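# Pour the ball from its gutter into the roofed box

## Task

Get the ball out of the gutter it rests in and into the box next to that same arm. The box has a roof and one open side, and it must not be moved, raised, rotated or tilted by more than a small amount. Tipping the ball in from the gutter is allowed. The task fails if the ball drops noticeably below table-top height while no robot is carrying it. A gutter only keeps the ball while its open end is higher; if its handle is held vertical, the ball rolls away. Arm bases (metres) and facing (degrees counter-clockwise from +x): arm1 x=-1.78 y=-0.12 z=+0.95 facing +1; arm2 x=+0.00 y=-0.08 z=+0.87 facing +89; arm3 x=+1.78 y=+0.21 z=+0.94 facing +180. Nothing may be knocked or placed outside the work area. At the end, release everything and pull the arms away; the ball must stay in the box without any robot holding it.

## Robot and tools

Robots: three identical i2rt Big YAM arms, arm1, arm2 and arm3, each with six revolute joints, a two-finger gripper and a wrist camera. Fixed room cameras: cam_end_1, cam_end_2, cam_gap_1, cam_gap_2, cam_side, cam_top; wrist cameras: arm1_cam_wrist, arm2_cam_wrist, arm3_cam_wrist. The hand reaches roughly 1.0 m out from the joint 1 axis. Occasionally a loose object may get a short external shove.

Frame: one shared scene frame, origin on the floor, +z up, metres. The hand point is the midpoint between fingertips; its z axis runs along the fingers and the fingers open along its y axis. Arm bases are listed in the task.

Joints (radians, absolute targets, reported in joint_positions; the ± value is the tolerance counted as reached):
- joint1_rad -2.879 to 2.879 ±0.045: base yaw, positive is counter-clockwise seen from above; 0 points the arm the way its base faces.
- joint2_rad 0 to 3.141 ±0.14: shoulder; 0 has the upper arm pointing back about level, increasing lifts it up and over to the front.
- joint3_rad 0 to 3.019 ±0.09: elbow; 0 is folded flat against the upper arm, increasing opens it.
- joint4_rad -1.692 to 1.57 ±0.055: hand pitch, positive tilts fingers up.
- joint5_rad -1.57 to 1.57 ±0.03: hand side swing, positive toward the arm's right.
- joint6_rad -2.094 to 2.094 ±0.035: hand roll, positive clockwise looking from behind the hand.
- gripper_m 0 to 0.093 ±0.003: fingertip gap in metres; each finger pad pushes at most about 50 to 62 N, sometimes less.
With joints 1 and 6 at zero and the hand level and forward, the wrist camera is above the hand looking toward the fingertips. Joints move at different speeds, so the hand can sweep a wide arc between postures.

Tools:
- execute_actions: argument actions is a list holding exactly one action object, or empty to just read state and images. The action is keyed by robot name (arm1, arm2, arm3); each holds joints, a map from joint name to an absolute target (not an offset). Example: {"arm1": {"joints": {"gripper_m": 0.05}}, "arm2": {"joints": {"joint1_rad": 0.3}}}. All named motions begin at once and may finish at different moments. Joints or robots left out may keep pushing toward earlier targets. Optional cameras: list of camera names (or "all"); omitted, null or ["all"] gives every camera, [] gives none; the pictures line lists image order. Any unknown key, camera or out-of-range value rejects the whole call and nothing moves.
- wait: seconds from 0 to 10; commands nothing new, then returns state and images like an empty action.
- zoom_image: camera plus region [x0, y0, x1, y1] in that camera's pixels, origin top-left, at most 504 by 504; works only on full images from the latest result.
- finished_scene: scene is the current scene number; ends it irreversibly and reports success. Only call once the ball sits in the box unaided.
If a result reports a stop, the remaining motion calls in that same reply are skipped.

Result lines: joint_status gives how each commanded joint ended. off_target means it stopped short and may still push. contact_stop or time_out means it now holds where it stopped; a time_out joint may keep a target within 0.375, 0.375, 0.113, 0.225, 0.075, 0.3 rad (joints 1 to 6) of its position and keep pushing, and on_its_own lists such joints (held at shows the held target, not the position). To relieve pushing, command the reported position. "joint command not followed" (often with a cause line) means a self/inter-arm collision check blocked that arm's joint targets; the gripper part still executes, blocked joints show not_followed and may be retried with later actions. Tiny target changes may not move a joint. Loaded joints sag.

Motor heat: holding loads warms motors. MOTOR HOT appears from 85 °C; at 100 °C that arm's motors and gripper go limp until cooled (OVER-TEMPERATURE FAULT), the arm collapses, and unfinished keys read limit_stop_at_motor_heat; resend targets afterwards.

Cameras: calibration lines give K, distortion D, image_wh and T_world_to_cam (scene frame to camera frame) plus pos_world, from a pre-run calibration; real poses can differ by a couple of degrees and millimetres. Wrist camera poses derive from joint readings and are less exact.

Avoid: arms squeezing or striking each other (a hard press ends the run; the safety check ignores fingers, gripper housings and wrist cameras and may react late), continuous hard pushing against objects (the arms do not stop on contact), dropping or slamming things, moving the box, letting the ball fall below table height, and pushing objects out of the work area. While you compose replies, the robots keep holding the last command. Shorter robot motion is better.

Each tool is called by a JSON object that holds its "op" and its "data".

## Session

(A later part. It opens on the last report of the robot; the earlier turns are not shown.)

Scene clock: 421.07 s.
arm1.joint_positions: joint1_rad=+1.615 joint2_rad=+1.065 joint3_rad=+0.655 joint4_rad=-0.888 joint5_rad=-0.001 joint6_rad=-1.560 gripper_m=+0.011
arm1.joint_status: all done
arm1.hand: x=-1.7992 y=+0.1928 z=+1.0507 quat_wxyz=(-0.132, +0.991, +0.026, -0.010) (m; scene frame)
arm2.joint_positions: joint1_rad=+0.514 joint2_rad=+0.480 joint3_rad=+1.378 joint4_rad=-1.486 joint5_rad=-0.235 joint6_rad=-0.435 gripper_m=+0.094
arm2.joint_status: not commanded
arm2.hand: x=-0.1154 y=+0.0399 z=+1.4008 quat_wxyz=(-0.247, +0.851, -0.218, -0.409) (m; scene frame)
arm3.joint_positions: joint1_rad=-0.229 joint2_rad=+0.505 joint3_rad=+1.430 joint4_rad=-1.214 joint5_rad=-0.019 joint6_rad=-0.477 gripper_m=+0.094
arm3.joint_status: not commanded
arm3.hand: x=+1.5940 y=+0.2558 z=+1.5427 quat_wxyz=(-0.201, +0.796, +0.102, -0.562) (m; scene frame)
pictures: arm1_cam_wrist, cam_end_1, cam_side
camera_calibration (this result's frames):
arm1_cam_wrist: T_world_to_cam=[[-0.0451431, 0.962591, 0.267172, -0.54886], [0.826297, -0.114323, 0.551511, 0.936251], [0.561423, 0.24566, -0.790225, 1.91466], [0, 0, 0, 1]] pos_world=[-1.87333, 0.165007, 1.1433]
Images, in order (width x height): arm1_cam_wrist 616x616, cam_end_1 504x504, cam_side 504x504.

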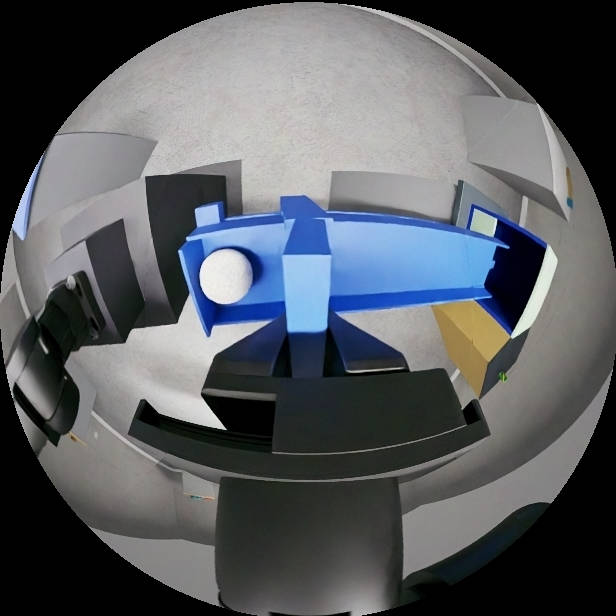

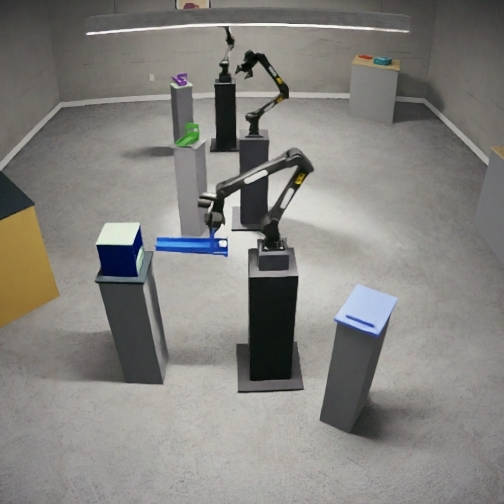

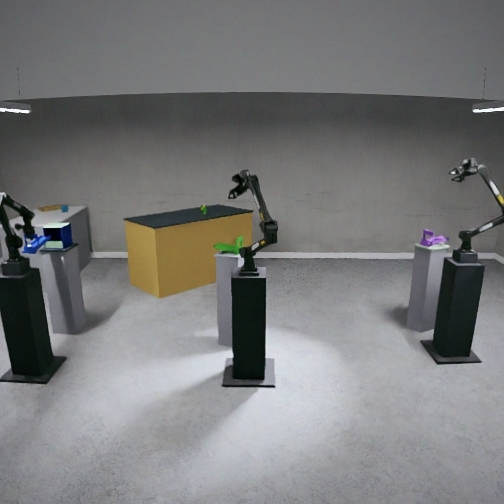

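{"op": "execute_actions", "data": {"actions": [{"arm1":{"joints":{"joint2_rad":1.20,"joint3_rad":0.80,"joint4_rad":-0.82}}}], "cameras": ["arm1_cam_wrist","cam_end_1"]}}

{"op": "zoom_image", "data": {"camera": "cam_end_1", "region": [80, 140, 330, 320]}}

Scene clock: 447.17 s.
arm1.joint_positions: joint1_rad=+1.615 joint2_rad=+1.203 joint3_rad=+0.744 joint4_rad=-0.833 joint5_rad=-0.001 joint6_rad=-1.560 gripper_m=+0.011
arm1.joint_status: all done
arm1.hand: x=-1.8021 y=+0.2377 z=+1.0479 quat_wxyz=(-0.136, +0.990, +0.026, -0.010) (m; scene frame)
arm2.joint_positions: joint1_rad=+0.514 joint2_rad=+0.480 joint3_rad=+1.378 joint4_rad=-1.486 joint5_rad=-0.235 joint6_rad=-0.435 gripper_m=+0.094
arm2.joint_status: not commanded
arm2.hand: x=-0.1154 y=+0.0399 z=+1.4008 quat_wxyz=(-0.247, +0.851, -0.218, -0.409) (m; scene frame)
arm3.joint_positions: joint1_rad=-0.229 joint2_rad=+0.505 joint3_rad=+1.430 joint4_rad=-1.214 joint5_rad=-0.019 joint6_rad=-0.477 gripper_m=+0.094
arm3.joint_status: not commanded
arm3.hand: x=+1.5940 y=+0.2558 z=+1.5427 quat_wxyz=(-0.201, +0.796, +0.102, -0.562) (m; scene frame)
pictures: arm1_cam_wrist, cam_end_1
camera_calibration (this result's frames):
arm1_cam_wrist: T_world_to_cam=[[-0.0449673, 0.96074, 0.273781, -0.59761], [0.826534, -0.118146, 0.550348, 0.947908], [0.561088, 0.251037, -0.788772, 1.89965], [0, 0, 0, 1]] pos_world=[-1.87622, 0.209258, 1.14032]
Images, in order (width x height): arm1_cam_wrist 616x616, cam_end_1 504x504.

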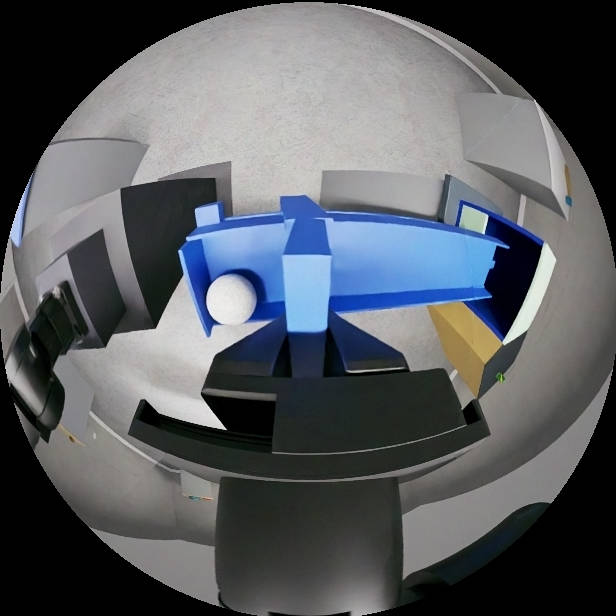

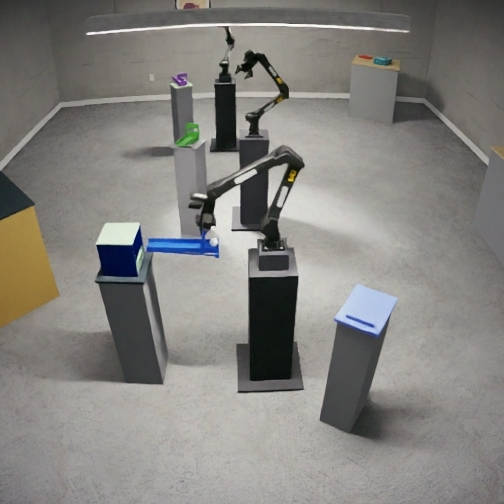

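Region (80, 140, 330, 320) of cam_end_1's 504x504 image, scaled by 2.016, with more detail than that image has; it fills the top 363 rows of this view, and the rest is white.

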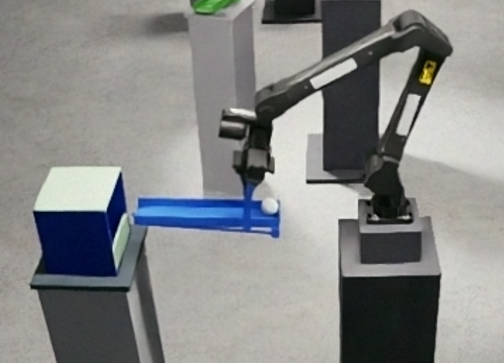

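{"op": "execute_actions", "data": {"actions": [{"arm1":{"joints":{"joint2_rad":1.335,"joint3_rad":0.92,"joint4_rad":-0.80}}}], "cameras": ["arm1_cam_wrist","cam_end_1"]}}

{"op": "zoom_image", "data": {"camera": "cam_end_1", "region": [80, 180, 240, 300]}}

{"op": "zoom_image", "data": {"camera": "arm1_cam_wrist", "region": [380, 160, 600, 370]}}

Scene clock: 457.97 s.
arm1.joint_positions: joint1_rad=+1.615 joint2_rad=+1.333 joint3_rad=+0.871 joint4_rad=-0.810 joint5_rad=-0.001 joint6_rad=-1.560 gripper_m=+0.011
arm1.joint_status: all done
arm1.hand: x=-1.8055 y=+0.2912 z=+1.0537 quat_wxyz=(-0.145, +0.989, +0.026, -0.010) (m; scene frame)
arm2.joint_positions: joint1_rad=+0.514 joint2_rad=+0.480 joint3_rad=+1.378 joint4_rad=-1.486 joint5_rad=-0.235 joint6_rad=-0.435 gripper_m=+0.094
arm2.joint_status: not commanded
arm2.hand: x=-0.1154 y=+0.0399 z=+1.4008 quat_wxyz=(-0.247, +0.851, -0.218, -0.409) (m; scene frame)
arm3.joint_positions: joint1_rad=-0.229 joint2_rad=+0.505 joint3_rad=+1.430 joint4_rad=-1.214 joint5_rad=-0.019 joint6_rad=-0.477 gripper_m=+0.094
arm3.joint_status: not commanded
arm3.hand: x=+1.5940 y=+0.2558 z=+1.5427 quat_wxyz=(-0.201, +0.796, +0.102, -0.562) (m; scene frame)
pictures: arm1_cam_wrist, cam_end_1
camera_calibration (this result's frames):
arm1_cam_wrist: T_world_to_cam=[[-0.0444642, 0.955362, 0.292071, -0.667538], [0.827189, -0.128723, 0.546981, 0.961651], [0.560161, 0.265919, -0.784542, 1.88226], [0, 0, 0, 1]] pos_world=[-1.87952, 0.260997, 1.14568]
Images, in order (width x height): arm1_cam_wrist 616x616, cam_end_1 504x504.

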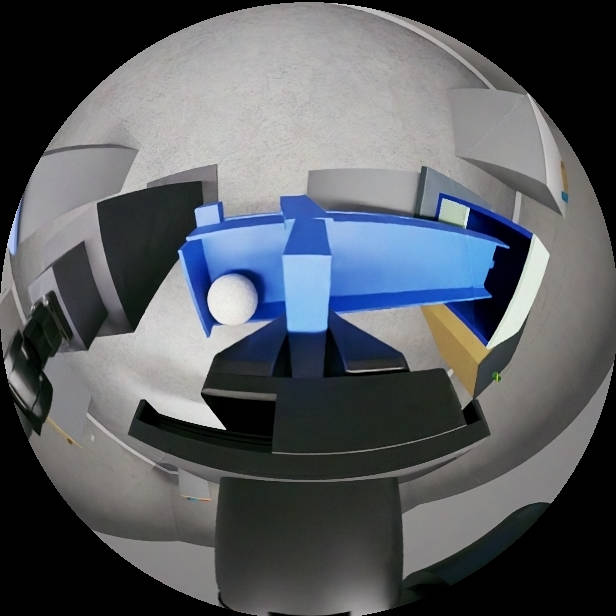

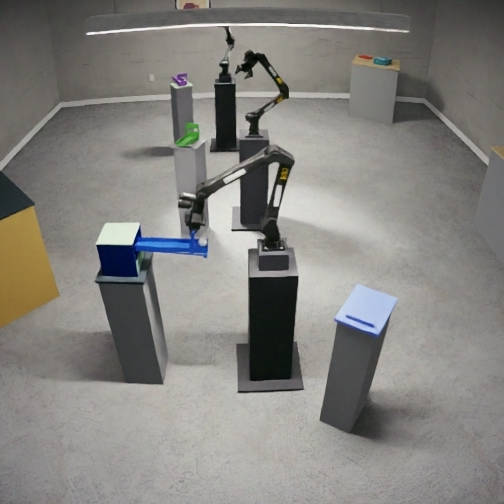

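Region (80, 180, 240, 300) of cam_end_1's 504x504 image, scaled by 3.150, with more detail than that image has; it fills the top 378 rows of this view, and the rest is white.

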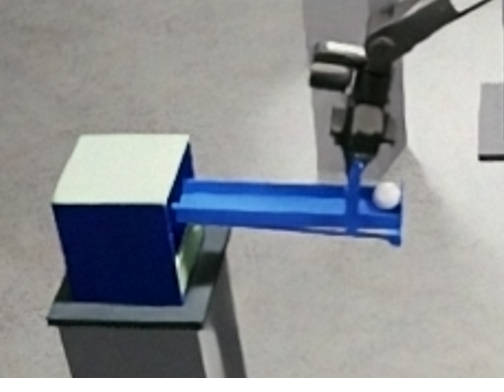

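Region (380, 160, 600, 370) of arm1_cam_wrist's 616x616 image, scaled by 2.291, with more detail than that image has; it fills the top 481 rows of this view, and the rest is white.

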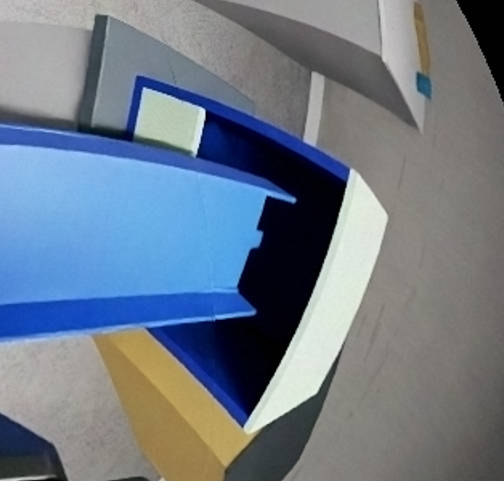

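{"op": "execute_actions", "data": {"actions": [{"arm1":{"joints":{"joint2_rad":1.462,"joint3_rad":1.035}}}], "cameras": ["arm1_cam_wrist","cam_end_1"]}}

{"op": "zoom_image", "data": {"camera": "cam_end_1", "region": [80, 180, 240, 300]}}

{"op": "zoom_image", "data": {"camera": "arm1_cam_wrist", "region": [380, 160, 600, 370]}}

Scene clock: 477.77 s.
arm1.joint_positions: joint1_rad=+1.615 joint2_rad=+1.461 joint3_rad=+0.983 joint4_rad=-0.809 joint5_rad=-0.001 joint6_rad=-1.560 gripper_m=+0.011
arm1.joint_status: all done
arm1.hand: x=-1.8083 y=+0.3341 z=+1.0470 quat_wxyz=(-0.138, +0.990, +0.026, -0.010) (m; scene frame)
arm2.joint_positions: joint1_rad=+0.514 joint2_rad=+0.480 joint3_rad=+1.378 joint4_rad=-1.486 joint5_rad=-0.235 joint6_rad=-0.435 gripper_m=+0.094
arm2.joint_status: not commanded
arm2.hand: x=-0.1154 y=+0.0399 z=+1.4008 quat_wxyz=(-0.247, +0.851, -0.218, -0.409) (m; scene frame)
arm3.joint_positions: joint1_rad=-0.229 joint2_rad=+0.505 joint3_rad=+1.430 joint4_rad=-1.214 joint5_rad=-0.019 joint6_rad=-0.477 gripper_m=+0.094
arm3.joint_status: not commanded
arm3.hand: x=+1.5940 y=+0.2558 z=+1.5427 quat_wxyz=(-0.201, +0.796, +0.102, -0.562) (m; scene frame)
pictures: arm1_cam_wrist, cam_end_1
camera_calibration (this result's frames):
arm1_cam_wrist: T_world_to_cam=[[-0.0448486, 0.959481, 0.27818, -0.694267], [0.826692, -0.12069, 0.549558, 0.966895], [0.560865, 0.254616, -0.787783, 1.87563], [0, 0, 0, 1]] pos_world=[-1.88244, 0.305266, 1.13935]
Images, in order (width x height): arm1_cam_wrist 616x616, cam_end_1 504x504.

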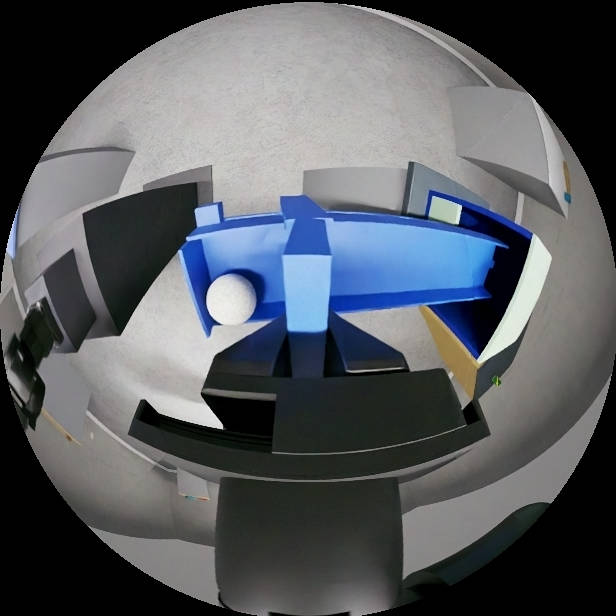

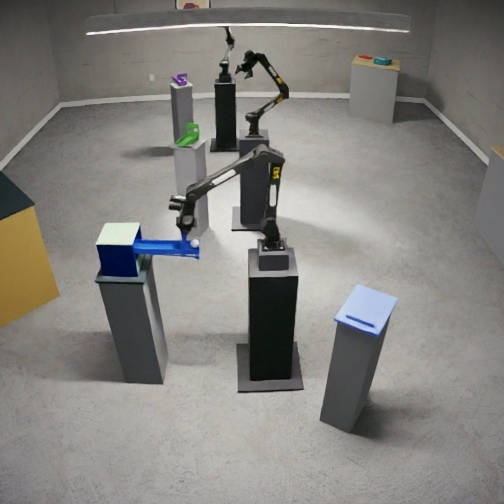

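Region (80, 180, 240, 300) of cam_end_1's 504x504 image, scaled by 3.150, with more detail than that image has; it fills the top 378 rows of this view, and the rest is white.

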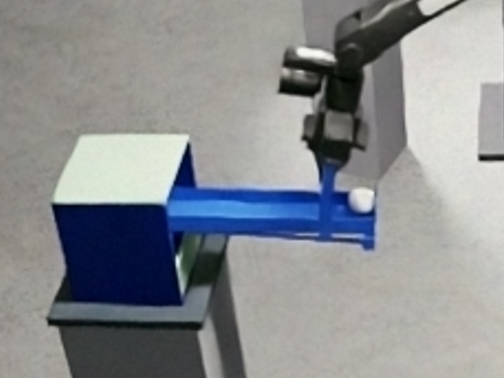

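Region (380, 160, 600, 370) of arm1_cam_wrist's 616x616 image, scaled by 2.291, with more detail than that image has; it fills the top 481 rows of this view, and the rest is white.

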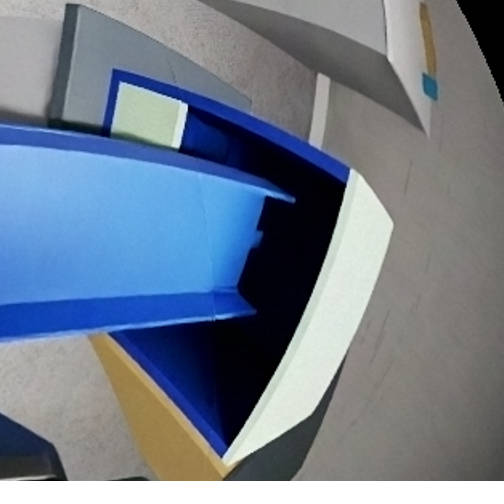

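{"op": "execute_actions", "data": {"actions": [{"arm1":{"joints":{"joint2_rad":1.49,"joint3_rad":1.125,"joint4_rad":-0.943}}}], "cameras": ["cam_end_1"]}}

{"op": "zoom_image", "data": {"camera": "cam_end_1", "region": [80, 180, 240, 300]}}

Scene clock: 500.30 s.
arm1.joint_positions: joint1_rad=+1.615 joint2_rad=+1.485 joint3_rad=+1.071 joint4_rad=-0.937 joint5_rad=-0.001 joint6_rad=-1.560 gripper_m=+0.011
arm1.joint_status: all done
arm1.hand: x=-1.8085 y=+0.3386 z=+1.0643 quat_wxyz=(-0.106, +0.994, +0.026, -0.009) (m; scene frame)
arm2.joint_positions: joint1_rad=+0.514 joint2_rad=+0.480 joint3_rad=+1.378 joint4_rad=-1.486 joint5_rad=-0.235 joint6_rad=-0.435 gripper_m=+0.094
arm2.joint_status: not commanded
arm2.hand: x=-0.1154 y=+0.0399 z=+1.4008 quat_wxyz=(-0.247, +0.851, -0.218, -0.409) (m; scene frame)
arm3.joint_positions: joint1_rad=-0.229 joint2_rad=+0.505 joint3_rad=+1.430 joint4_rad=-1.214 joint5_rad=-0.019 joint6_rad=-0.477 gripper_m=+0.094
arm3.joint_status: not commanded
arm3.hand: x=+1.5940 y=+0.2558 z=+1.5427 quat_wxyz=(-0.201, +0.796, +0.102, -0.562) (m; scene frame)
pictures: cam_end_1
Images, in order (width x height): cam_end_1 504x504.

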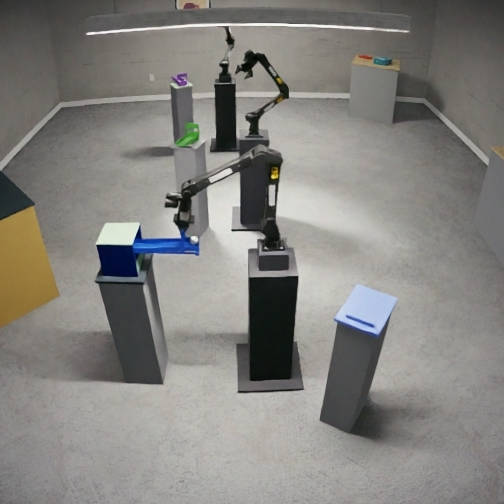

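Region (80, 180, 240, 300) of cam_end_1's 504x504 image, scaled by 3.150, with more detail than that image has; it fills the top 378 rows of this view, and the rest is white.

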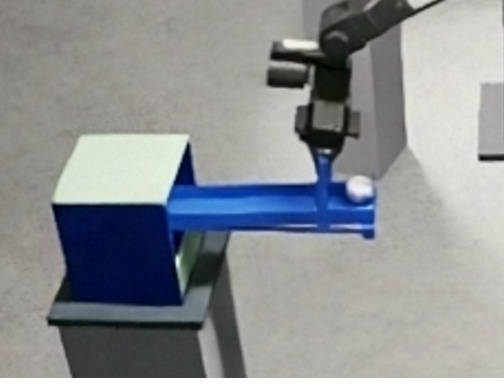

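{"op": "execute_actions", "data": {"actions": [], "cameras": ["arm1_cam_wrist","cam_end_1"]}}

Scene clock: 521.43 s.
arm1.joint_positions: joint1_rad=+1.615 joint2_rad=+1.485 joint3_rad=+1.071 joint4_rad=-0.937 joint5_rad=-0.001 joint6_rad=-1.560 gripper_m=+0.011
arm1.joint_status: all done
arm1.hand: x=-1.8085 y=+0.3386 z=+1.0643 quat_wxyz=(-0.106, +0.994, +0.026, -0.009) (m; scene frame)
arm2.joint_positions: joint1_rad=+0.514 joint2_rad=+0.480 joint3_rad=+1.378 joint4_rad=-1.486 joint5_rad=-0.235 joint6_rad=-0.435 gripper_m=+0.094
arm2.joint_status: not commanded
arm2.hand: x=-0.1154 y=+0.0399 z=+1.4008 quat_wxyz=(-0.247, +0.851, -0.218, -0.409) (m; scene frame)
arm3.joint_positions: joint1_rad=-0.229 joint2_rad=+0.505 joint3_rad=+1.430 joint4_rad=-1.214 joint5_rad=-0.019 joint6_rad=-0.477 gripper_m=+0.094
arm3.joint_status: not commanded
arm3.hand: x=+1.5940 y=+0.2558 z=+1.5427 quat_wxyz=(-0.201, +0.796, +0.102, -0.562) (m; scene frame)
pictures: arm1_cam_wrist, cam_end_1
camera_calibration (this result's frames):
arm1_cam_wrist: T_world_to_cam=[[-0.046405, 0.975349, 0.215732, -0.645084], [0.824441, -0.0845492, 0.559597, 0.931079], [0.564043, 0.203826, -0.800194, 1.92432], [0, 0, 0, 1]] pos_world=[-1.88295, 0.315677, 1.15796]
Images, in order (width x height): arm1_cam_wrist 616x616, cam_end_1 504x504.

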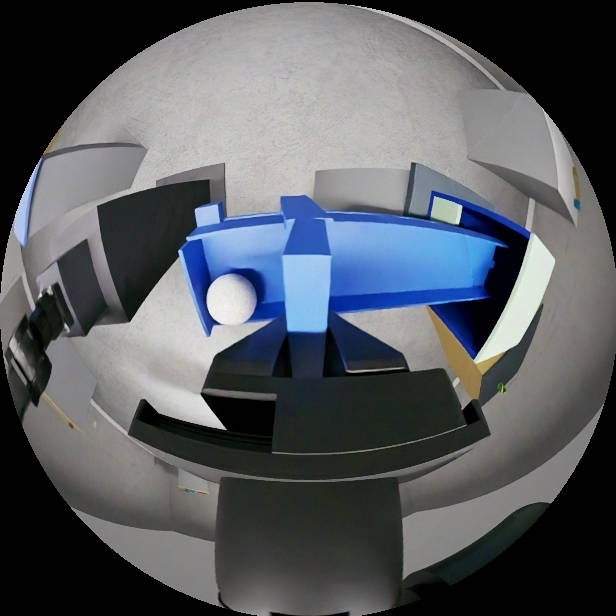

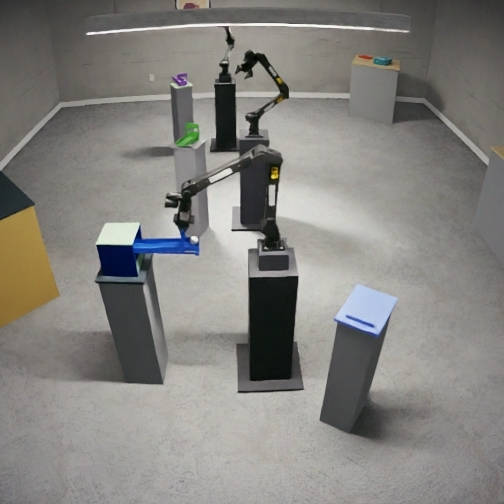

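{"op": "execute_actions", "data": {"actions": [{"arm1":{"joints":{"joint2_rad":1.515,"joint3_rad":1.21,"joint4_rad":-1.07}}}], "cameras": ["arm1_cam_wrist","cam_end_1"]}}

Scene clock: 525.70 s.
arm1.joint_positions: joint1_rad=+1.615 joint2_rad=+1.510 joint3_rad=+1.155 joint4_rad=-1.063 joint5_rad=-0.001 joint6_rad=-1.560 gripper_m=+0.011
arm1.joint_status: all done
arm1.hand: x=-1.8084 y=+0.3405 z=+1.0812 quat_wxyz=(-0.073, +0.997, +0.026, -0.007) (m; scene frame)
arm2.joint_positions: joint1_rad=+0.514 joint2_rad=+0.480 joint3_rad=+1.378 joint4_rad=-1.486 joint5_rad=-0.235 joint6_rad=-0.435 gripper_m=+0.094
arm2.joint_status: not commanded
arm2.hand: x=-0.1154 y=+0.0399 z=+1.4008 quat_wxyz=(-0.247, +0.851, -0.218, -0.409) (m; scene frame)
arm3.joint_positions: joint1_rad=-0.229 joint2_rad=+0.505 joint3_rad=+1.430 joint4_rad=-1.214 joint5_rad=-0.019 joint6_rad=-0.477 gripper_m=+0.094
arm3.joint_status: not commanded
arm3.hand: x=+1.5940 y=+0.2558 z=+1.5427 quat_wxyz=(-0.201, +0.796, +0.102, -0.562) (m; scene frame)
pictures: arm1_cam_wrist, cam_end_1
camera_calibration (this result's frames):
arm1_cam_wrist: T_world_to_cam=[[-0.0477488, 0.987513, 0.150125, -0.586261], [0.82205, -0.046527, 0.567512, 0.89594], [0.56741, 0.150508, -0.809563, 1.97181], [0, 0, 0, 1]] pos_world=[-1.88333, 0.323852, 1.17586]
Images, in order (width x height): arm1_cam_wrist 616x616, cam_end_1 504x504.

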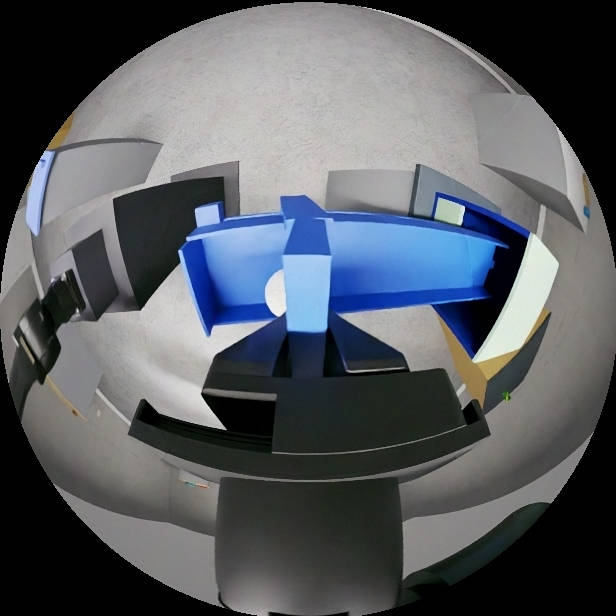

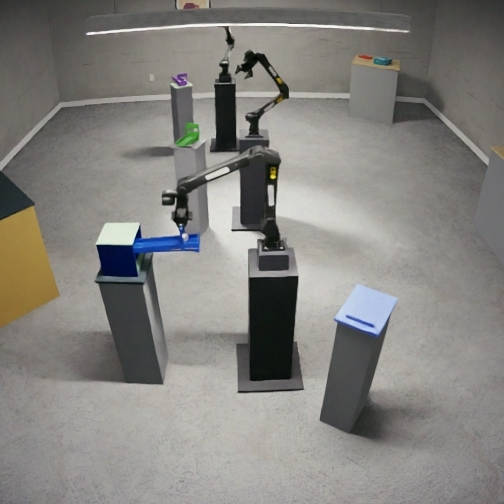

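{"op": "execute_actions", "data": {"actions": [], "cameras": ["arm1_cam_wrist","cam_end_1"]}}

Scene clock: 530.97 s.
arm1.joint_positions: joint1_rad=+1.615 joint2_rad=+1.510 joint3_rad=+1.155 joint4_rad=-1.066 joint5_rad=-0.001 joint6_rad=-1.560 gripper_m=+0.011
arm1.joint_status: all done
arm1.hand: x=-1.8084 y=+0.3398 z=+1.0811 quat_wxyz=(-0.071, +0.997, +0.027, -0.007) (m; scene frame)
arm2.joint_positions: joint1_rad=+0.514 joint2_rad=+0.480 joint3_rad=+1.378 joint4_rad=-1.486 joint5_rad=-0.235 joint6_rad=-0.435 gripper_m=+0.094
arm2.joint_status: not commanded
arm2.hand: x=-0.1154 y=+0.0399 z=+1.4008 quat_wxyz=(-0.247, +0.851, -0.218, -0.409) (m; scene frame)
arm3.joint_positions: joint1_rad=-0.229 joint2_rad=+0.505 joint3_rad=+1.430 joint4_rad=-1.214 joint5_rad=-0.019 joint6_rad=-0.477 gripper_m=+0.094
arm3.joint_status: not commanded
arm3.hand: x=+1.5940 y=+0.2558 z=+1.5427 quat_wxyz=(-0.201, +0.796, +0.102, -0.562) (m; scene frame)
pictures: arm1_cam_wrist, cam_end_1
camera_calibration (this result's frames):
arm1_cam_wrist: T_world_to_cam=[[-0.0481846, 0.987945, 0.147112, -0.583189], [0.821925, -0.0444707, 0.567857, 0.894631], [0.567554, 0.148277, -0.809874, 1.97316], [0, 0, 0, 1]] pos_world=[-1.8833, 0.323368, 1.17579]
Images, in order (width x height): arm1_cam_wrist 616x616, cam_end_1 504x504.

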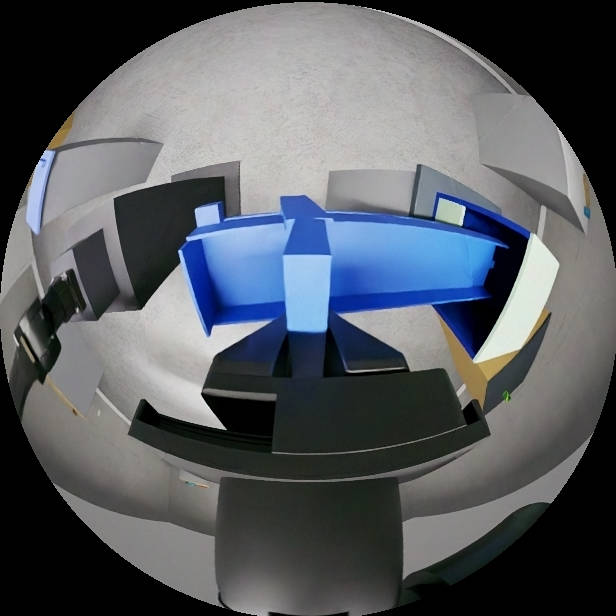

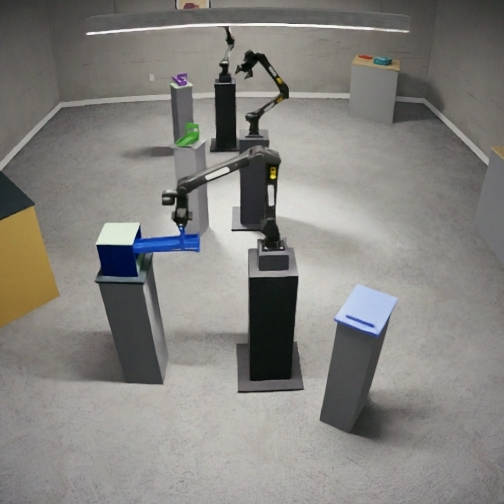

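{"op": "zoom_image", "data": {"camera": "cam_end_1", "region": [80, 200, 220, 300]}}

{"op": "zoom_image", "data": {"camera": "arm1_cam_wrist", "region": [250, 160, 600, 420]}}

Region (80, 200, 220, 300) of cam_end_1's 504x504 image, scaled by 3.600, with more detail than that image has; it fills the top 360 rows of this view, and the rest is white.

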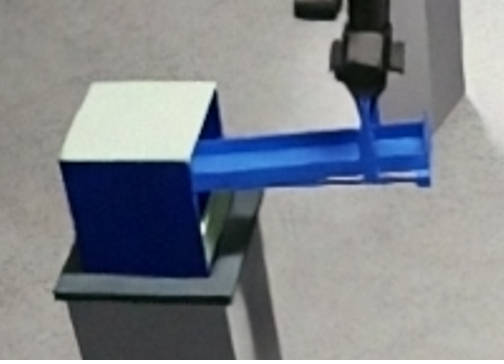

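Region (250, 160, 600, 420) of arm1_cam_wrist's 616x616 image, scaled by 1.440, with more detail than that image has; it fills the top 374 rows of this view, and the rest is white.

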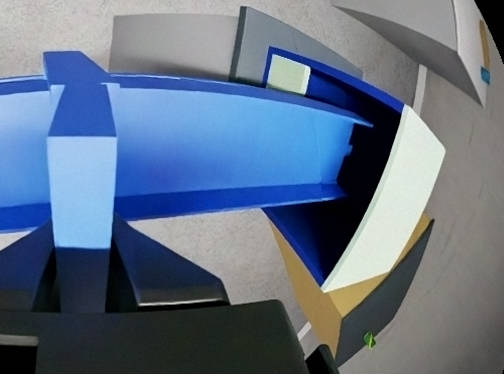

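{"op": "execute_actions", "data": {"actions": [{"arm1":{"joints":{"joint2_rad":1.41,"joint3_rad":1.065}}}], "cameras": ["arm1_cam_wrist","cam_end_1"]}}

Scene clock: 551.17 s.
arm1.joint_positions: joint1_rad=+1.615 joint2_rad=+1.437 joint3_rad=+1.054 joint4_rad=-1.069 joint5_rad=-0.001 joint6_rad=-1.560 gripper_m=+0.011
arm1.joint_status: all done
arm1.hand: x=-1.8059 y=+0.3007 z=+1.0729 quat_wxyz=(-0.056, +0.998, +0.027, -0.007) (m; scene frame)
arm2.joint_positions: joint1_rad=+0.514 joint2_rad=+0.480 joint3_rad=+1.378 joint4_rad=-1.486 joint5_rad=-0.235 joint6_rad=-0.435 gripper_m=+0.094
arm2.joint_status: not commanded
arm2.hand: x=-0.1154 y=+0.0399 z=+1.4008 quat_wxyz=(-0.247, +0.851, -0.218, -0.409) (m; scene frame)
arm3.joint_positions: joint1_rad=-0.229 joint2_rad=+0.505 joint3_rad=+1.430 joint4_rad=-1.214 joint5_rad=-0.019 joint6_rad=-0.477 gripper_m=+0.094
arm3.joint_status: not commanded
arm3.hand: x=+1.5940 y=+0.2558 z=+1.5427 quat_wxyz=(-0.201, +0.796, +0.102, -0.562) (m; scene frame)
pictures: arm1_cam_wrist, cam_end_1
camera_calibration (this result's frames):
arm1_cam_wrist: T_world_to_cam=[[-0.0486945, 0.991908, 0.117246, -0.513282], [0.820828, -0.0271423, 0.570531, 0.885429], [0.569097, 0.124021, -0.812864, 1.98427], [0, 0, 0, 1]] pos_world=[-1.88102, 0.287072, 1.16795]
Images, in order (width x height): arm1_cam_wrist 616x616, cam_end_1 504x504.

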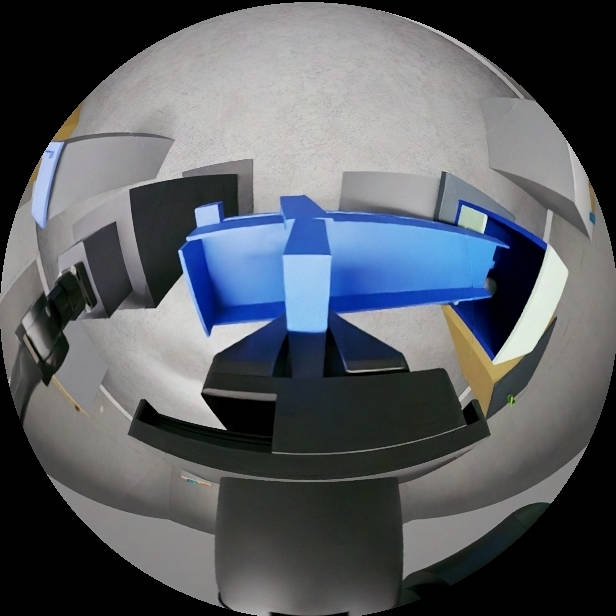

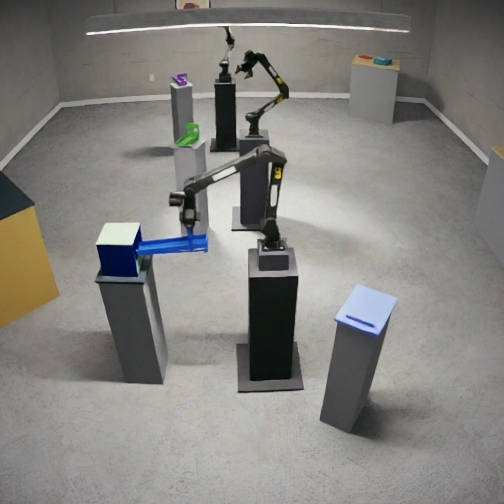

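{"op": "execute_actions", "data": {"actions": [{"arm1":{"joints":{"joint2_rad":1.29,"joint3_rad":0.95}}}], "cameras": ["arm1_cam_wrist","cam_end_1"]}}

Scene clock: 564.73 s.
arm1.joint_positions: joint1_rad=+1.615 joint2_rad=+1.309 joint3_rad=+0.937 joint4_rad=-1.070 joint5_rad=-0.001 joint6_rad=-1.560 gripper_m=+0.011
arm1.joint_status: all done
arm1.hand: x=-1.8030 y=+0.2555 z=+1.0763 quat_wxyz=(-0.061, +0.998, +0.027, -0.007) (m; scene frame)
arm2.joint_positions: joint1_rad=+0.514 joint2_rad=+0.480 joint3_rad=+1.378 joint4_rad=-1.486 joint5_rad=-0.235 joint6_rad=-0.435 gripper_m=+0.094
arm2.joint_status: not commanded
arm2.hand: x=-0.1154 y=+0.0399 z=+1.4008 quat_wxyz=(-0.247, +0.851, -0.218, -0.409) (m; scene frame)
arm3.joint_positions: joint1_rad=-0.229 joint2_rad=+0.505 joint3_rad=+1.430 joint4_rad=-1.214 joint5_rad=-0.019 joint6_rad=-0.477 gripper_m=+0.094
arm3.joint_status: not commanded
arm3.hand: x=+1.5940 y=+0.2558 z=+1.5427 quat_wxyz=(-0.201, +0.796, +0.102, -0.562) (m; scene frame)
pictures: arm1_cam_wrist, cam_end_1
camera_calibration (this result's frames):
arm1_cam_wrist: T_world_to_cam=[[-0.0485393, 0.990751, 0.12671, -0.478329], [0.821176, -0.0326346, 0.569741, 0.882744], [0.568607, 0.131706, -0.811997, 1.98714], [0, 0, 0, 1]] pos_world=[-1.87801, 0.240993, 1.17123]
Images, in order (width x height): arm1_cam_wrist 616x616, cam_end_1 504x504.

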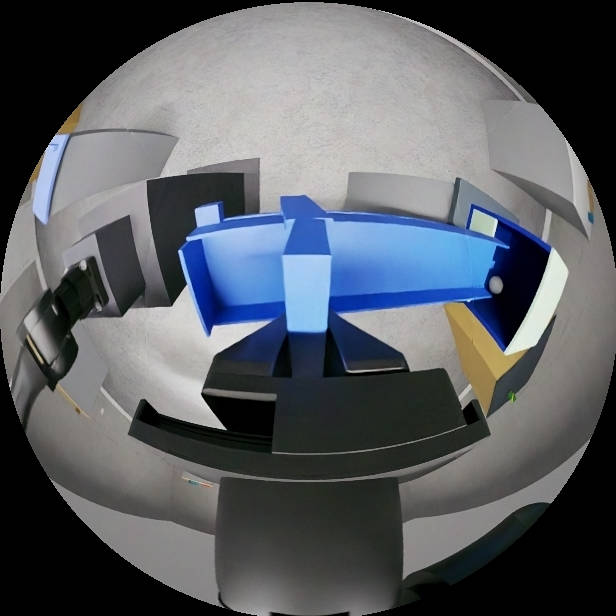

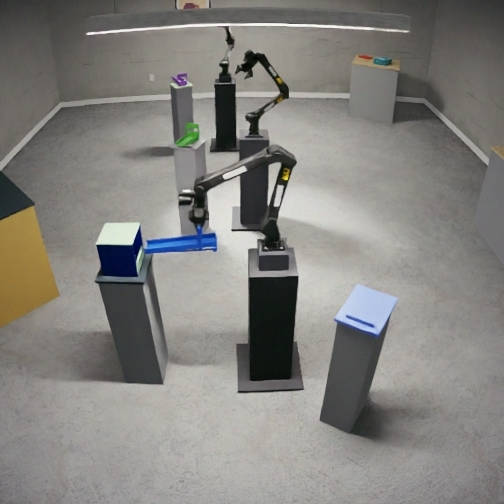

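{"op": "execute_actions", "data": {"actions": [{"arm1":{"joints":{"joint1_rad":0.6,"joint2_rad":1.05}}}], "cameras": ["cam_end_1"]}}

Scene clock: 639.50 s.
arm1.joint_positions: joint1_rad=+0.599 joint2_rad=+1.049 joint3_rad=+0.937 joint4_rad=-1.070 joint5_rad=+0.001 joint6_rad=-1.560 gripper_m=+0.011
arm1.joint_status: all done
arm1.hand: x=-1.4808 y=+0.0911 z=+1.1660 quat_wxyz=(-0.167, +0.871, -0.455, +0.086) (m; scene frame)
arm2.joint_positions: joint1_rad=+0.514 joint2_rad=+0.480 joint3_rad=+1.378 joint4_rad=-1.486 joint5_rad=-0.235 joint6_rad=-0.435 gripper_m=+0.094
arm2.joint_status: not commanded
arm2.hand: x=-0.1154 y=+0.0399 z=+1.4008 quat_wxyz=(-0.247, +0.851, -0.218, -0.409) (m; scene frame)
arm3.joint_positions: joint1_rad=-0.229 joint2_rad=+0.505 joint3_rad=+1.430 joint4_rad=-1.214 joint5_rad=-0.019 joint6_rad=-0.477 gripper_m=+0.094
arm3.joint_status: not commanded
arm3.hand: x=+1.5940 y=+0.2558 z=+1.5427 quat_wxyz=(-0.201, +0.796, +0.102, -0.562) (m; scene frame)
pictures: cam_end_1
Images, in order (width x height): cam_end_1 504x504.

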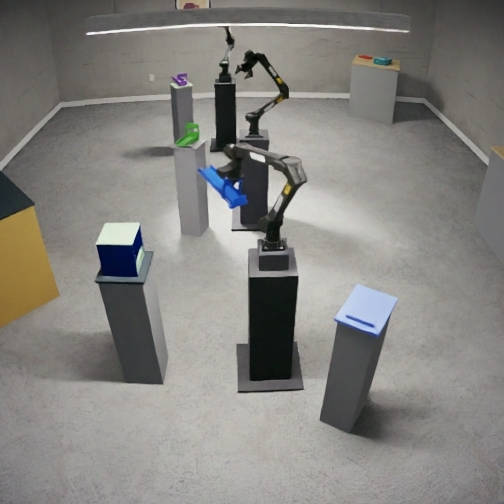

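{"op": "execute_actions", "data": {"actions": [{"arm1":{"joints":{"joint1_rad":-2.172,"joint2_rad":1.75,"joint3_rad":1.54,"joint4_rad":-1.06,"joint5_rad":0.165,"joint6_rad":-0.024}}}], "cameras": ["cam_end_1","arm1_cam_wrist"]}}

Scene clock: 645.73 s.
arm1.joint_positions: joint1_rad=-2.176 joint2_rad=+1.782 joint3_rad=+1.498 joint4_rad=-1.056 joint5_rad=+0.163 joint6_rad=-0.037 gripper_m=+0.011
arm1.joint_status: all done
arm1.hand: x=-2.1282 y=-0.5968 z=+1.0956 quat_wxyz=(+0.018, -0.867, -0.476, +0.144) (m; scene frame)
arm2.joint_positions: joint1_rad=+0.514 joint2_rad=+0.480 joint3_rad=+1.378 joint4_rad=-1.486 joint5_rad=-0.235 joint6_rad=-0.435 gripper_m=+0.094
arm2.joint_status: not commanded
arm2.hand: x=-0.1154 y=+0.0399 z=+1.4008 quat_wxyz=(-0.247, +0.851, -0.218, -0.409) (m; scene frame)
arm3.joint_positions: joint1_rad=-0.229 joint2_rad=+0.505 joint3_rad=+1.430 joint4_rad=-1.214 joint5_rad=-0.019 joint6_rad=-0.477 gripper_m=+0.094
arm3.joint_status: not commanded
arm3.hand: x=+1.5940 y=+0.2558 z=+1.5427 quat_wxyz=(-0.201, +0.796, +0.102, -0.562) (m; scene frame)
pictures: arm1_cam_wrist, cam_end_1
camera_calibration (this result's frames):
arm1_cam_wrist: T_world_to_cam=[[-0.817182, 0.549867, 0.172799, -1.60164], [0.57132, 0.733114, 0.368967, 1.25625], [0.0762015, 0.400237, -0.913238, 1.52322], [0, 0, 0, 1]] pos_world=[-2.14263, -0.649938, 1.20431]
Images, in order (width x height): arm1_cam_wrist 616x616, cam_end_1 504x504.

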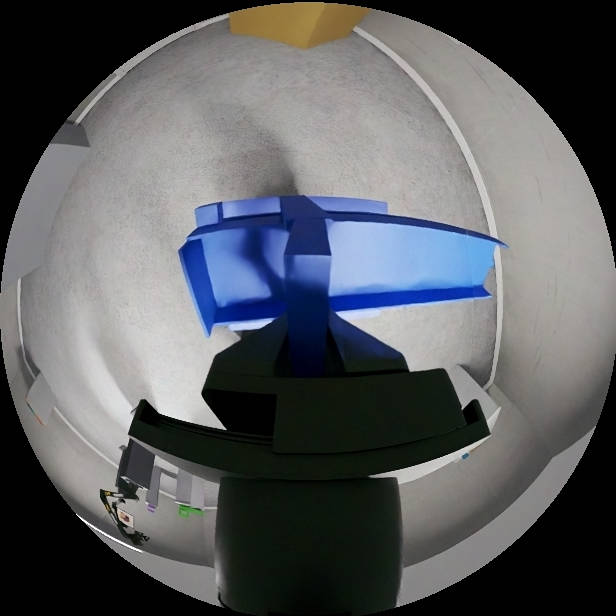

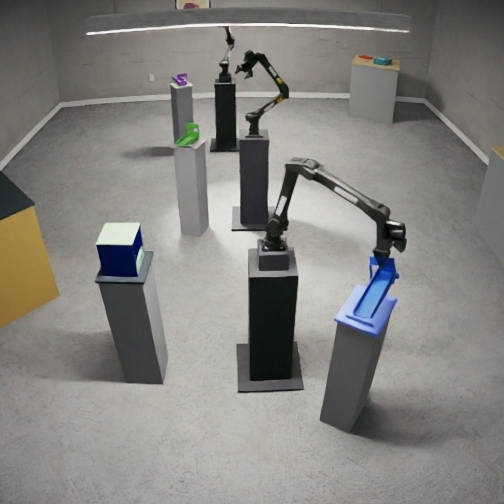

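{"op": "execute_actions", "data": {"actions": [{"arm1":{"joints":{"joint2_rad":1.95}}}], "cameras": ["cam_end_1","arm1_cam_wrist"]}}

Scene clock: 652.60 s.
arm1.joint_positions: joint1_rad=-2.176 joint2_rad=+1.975 joint3_rad=+1.503 joint4_rad=-1.056 joint5_rad=+0.162 joint6_rad=-0.037 gripper_m=+0.011
arm1.joint_status: all done
arm1.hand: x=-2.1256 y=-0.5924 z=+0.9880 quat_wxyz=(+0.061, -0.870, -0.486, +0.061) (m; scene frame)
arm2.joint_positions: joint1_rad=+0.514 joint2_rad=+0.480 joint3_rad=+1.378 joint4_rad=-1.486 joint5_rad=-0.235 joint6_rad=-0.435 gripper_m=+0.094
arm2.joint_status: not commanded
arm2.hand: x=-0.1154 y=+0.0399 z=+1.4008 quat_wxyz=(-0.247, +0.851, -0.218, -0.409) (m; scene frame)
arm3.joint_positions: joint1_rad=-0.229 joint2_rad=+0.505 joint3_rad=+1.430 joint4_rad=-1.214 joint5_rad=-0.019 joint6_rad=-0.477 gripper_m=+0.094
arm3.joint_status: not commanded
arm3.hand: x=+1.5940 y=+0.2558 z=+1.5427 quat_wxyz=(-0.201, +0.796, +0.102, -0.562) (m; scene frame)
pictures: arm1_cam_wrist, cam_end_1
camera_calibration (this result's frames):
arm1_cam_wrist: T_world_to_cam=[[-0.834919, 0.523327, 0.170408, -1.63435], [0.524238, 0.661914, 0.535765, 0.984129], [0.167585, 0.536655, -0.826992, 1.61289], [0, 0, 0, 1]] pos_world=[-2.15076, -0.661677, 1.0851]
Images, in order (width x height): arm1_cam_wrist 616x616, cam_end_1 504x504.

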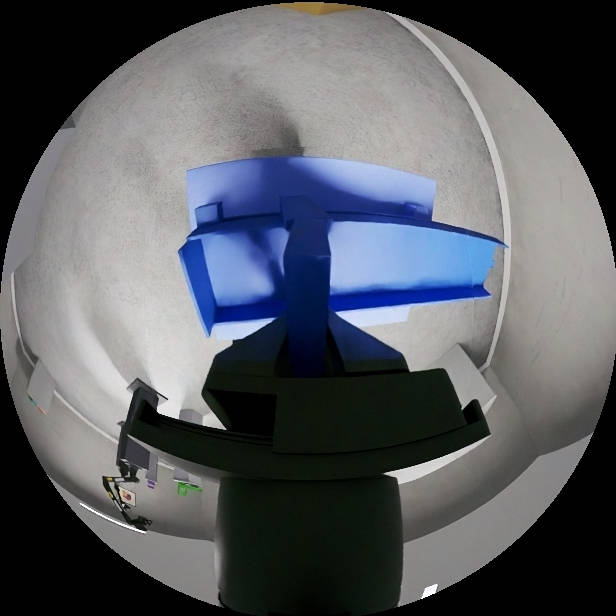

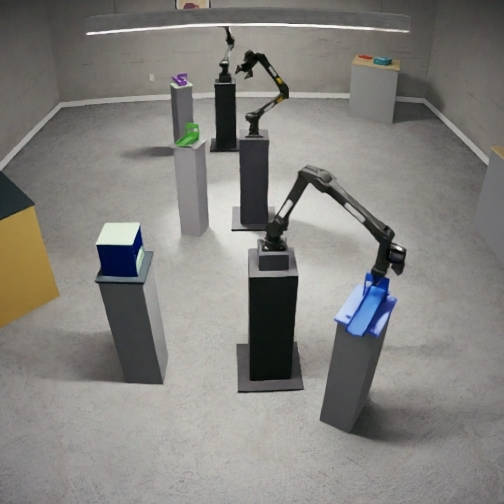

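{"op": "execute_actions", "data": {"actions": [{"arm1":{"joints":{"joint2_rad":1.978}}}], "cameras": ["cam_end_1","arm1_cam_wrist"]}}

Scene clock: 657.37 s.
arm1.joint_positions: joint1_rad=-2.176 joint2_rad=+1.975 joint3_rad=+1.503 joint4_rad=-1.056 joint5_rad=+0.162 joint6_rad=-0.037 gripper_m=+0.011
arm1.joint_status: all done
arm1.hand: x=-2.1256 y=-0.5924 z=+0.9880 quat_wxyz=(+0.061, -0.870, -0.486, +0.061) (m; scene frame)
arm2.joint_positions: joint1_rad=+0.514 joint2_rad=+0.480 joint3_rad=+1.378 joint4_rad=-1.486 joint5_rad=-0.235 joint6_rad=-0.435 gripper_m=+0.094
arm2.joint_status: not commanded
arm2.hand: x=-0.1154 y=+0.0399 z=+1.4008 quat_wxyz=(-0.247, +0.851, -0.218, -0.409) (m; scene frame)
arm3.joint_positions: joint1_rad=-0.229 joint2_rad=+0.505 joint3_rad=+1.430 joint4_rad=-1.214 joint5_rad=-0.019 joint6_rad=-0.477 gripper_m=+0.094
arm3.joint_status: not commanded
arm3.hand: x=+1.5940 y=+0.2558 z=+1.5427 quat_wxyz=(-0.201, +0.796, +0.102, -0.562) (m; scene frame)
pictures: arm1_cam_wrist, cam_end_1
camera_calibration (this result's frames):
arm1_cam_wrist: T_world_to_cam=[[-0.834919, 0.523327, 0.170408, -1.63435], [0.524238, 0.661914, 0.535765, 0.984129], [0.167585, 0.536655, -0.826992, 1.61289], [0, 0, 0, 1]] pos_world=[-2.15076, -0.661677, 1.0851]
Images, in order (width x height): arm1_cam_wrist 616x616, cam_end_1 504x504.

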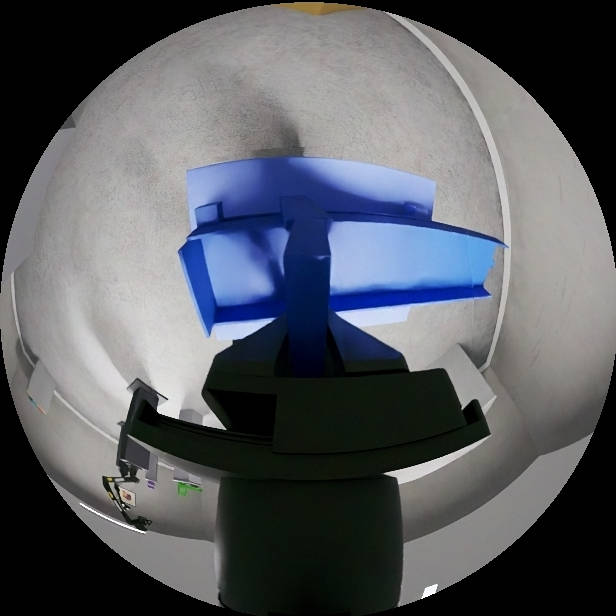

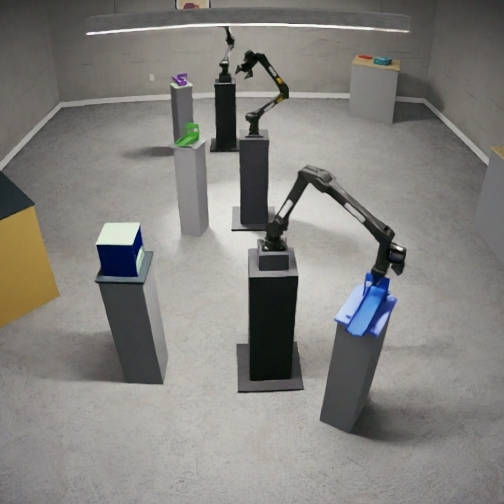

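{"op": "execute_actions", "data": {"actions": [{"arm1":{"joints":{"joint2_rad":2.0}}}], "cameras": ["cam_end_1","arm1_cam_wrist"]}}

Scene clock: 661.43 s.
arm1.joint_positions: joint1_rad=-2.176 joint2_rad=+1.981 joint3_rad=+1.503 joint4_rad=-1.056 joint5_rad=+0.162 joint6_rad=-0.037 gripper_m=+0.011
arm1.joint_status: all done
arm1.hand: x=-2.1253 y=-0.5920 z=+0.9846 quat_wxyz=(+0.063, -0.870, -0.486, +0.059) (m; scene frame)
arm2.joint_positions: joint1_rad=+0.514 joint2_rad=+0.480 joint3_rad=+1.378 joint4_rad=-1.486 joint5_rad=-0.235 joint6_rad=-0.435 gripper_m=+0.094
arm2.joint_status: not commanded
arm2.hand: x=-0.1154 y=+0.0399 z=+1.4008 quat_wxyz=(-0.247, +0.851, -0.218, -0.409) (m; scene frame)
arm3.joint_positions: joint1_rad=-0.229 joint2_rad=+0.505 joint3_rad=+1.430 joint4_rad=-1.214 joint5_rad=-0.019 joint6_rad=-0.477 gripper_m=+0.094
arm3.joint_status: not commanded
arm3.hand: x=+1.5940 y=+0.2558 z=+1.5427 quat_wxyz=(-0.201, +0.796, +0.102, -0.562) (m; scene frame)
pictures: arm1_cam_wrist, cam_end_1
camera_calibration (this result's frames):
arm1_cam_wrist: T_world_to_cam=[[-0.835483, 0.522476, 0.170255, -1.63531], [0.522436, 0.659165, 0.540891, 0.974994], [0.170376, 0.540852, -0.823681, 1.61491], [0, 0, 0, 1]] pos_world=[-2.15079, -0.661697, 1.08122]
Images, in order (width x height): arm1_cam_wrist 616x616, cam_end_1 504x504.

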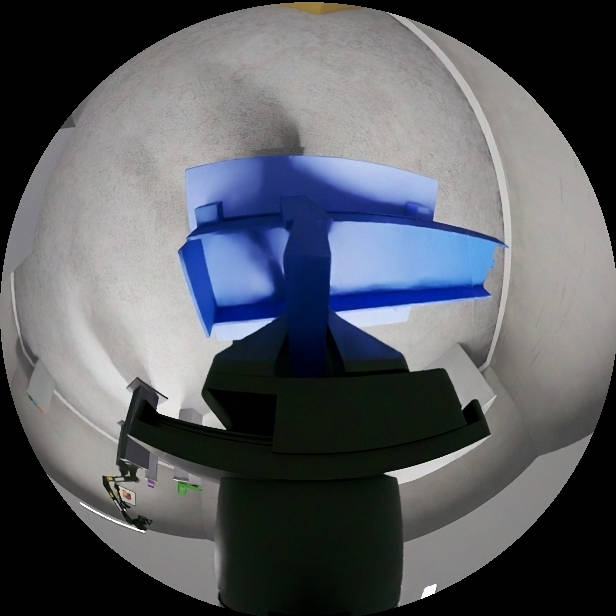

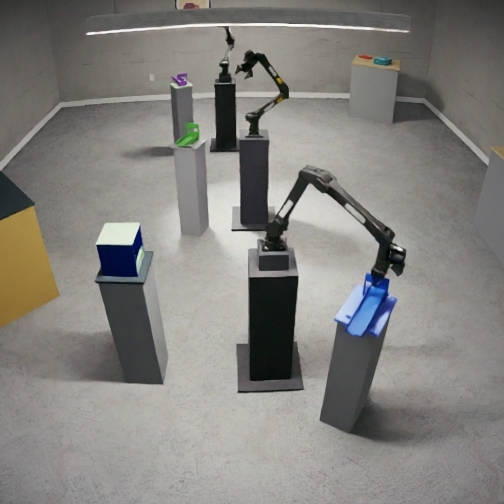

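{"op": "zoom_image", "data": {"camera": "cam_end_1", "region": [320, 240, 430, 350]}}

Region (320, 240, 430, 350) of cam_end_1's 504x504 image, scaled by 4.582, with more detail than that image has.

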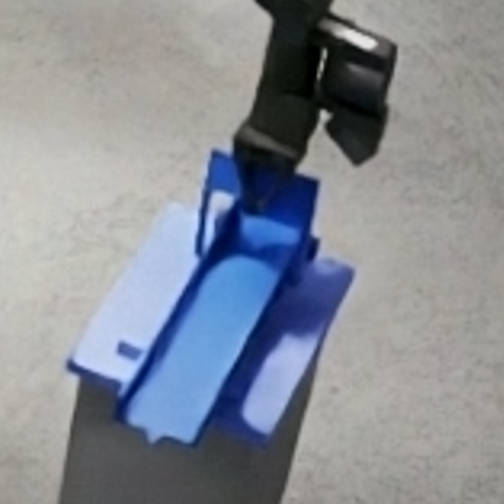

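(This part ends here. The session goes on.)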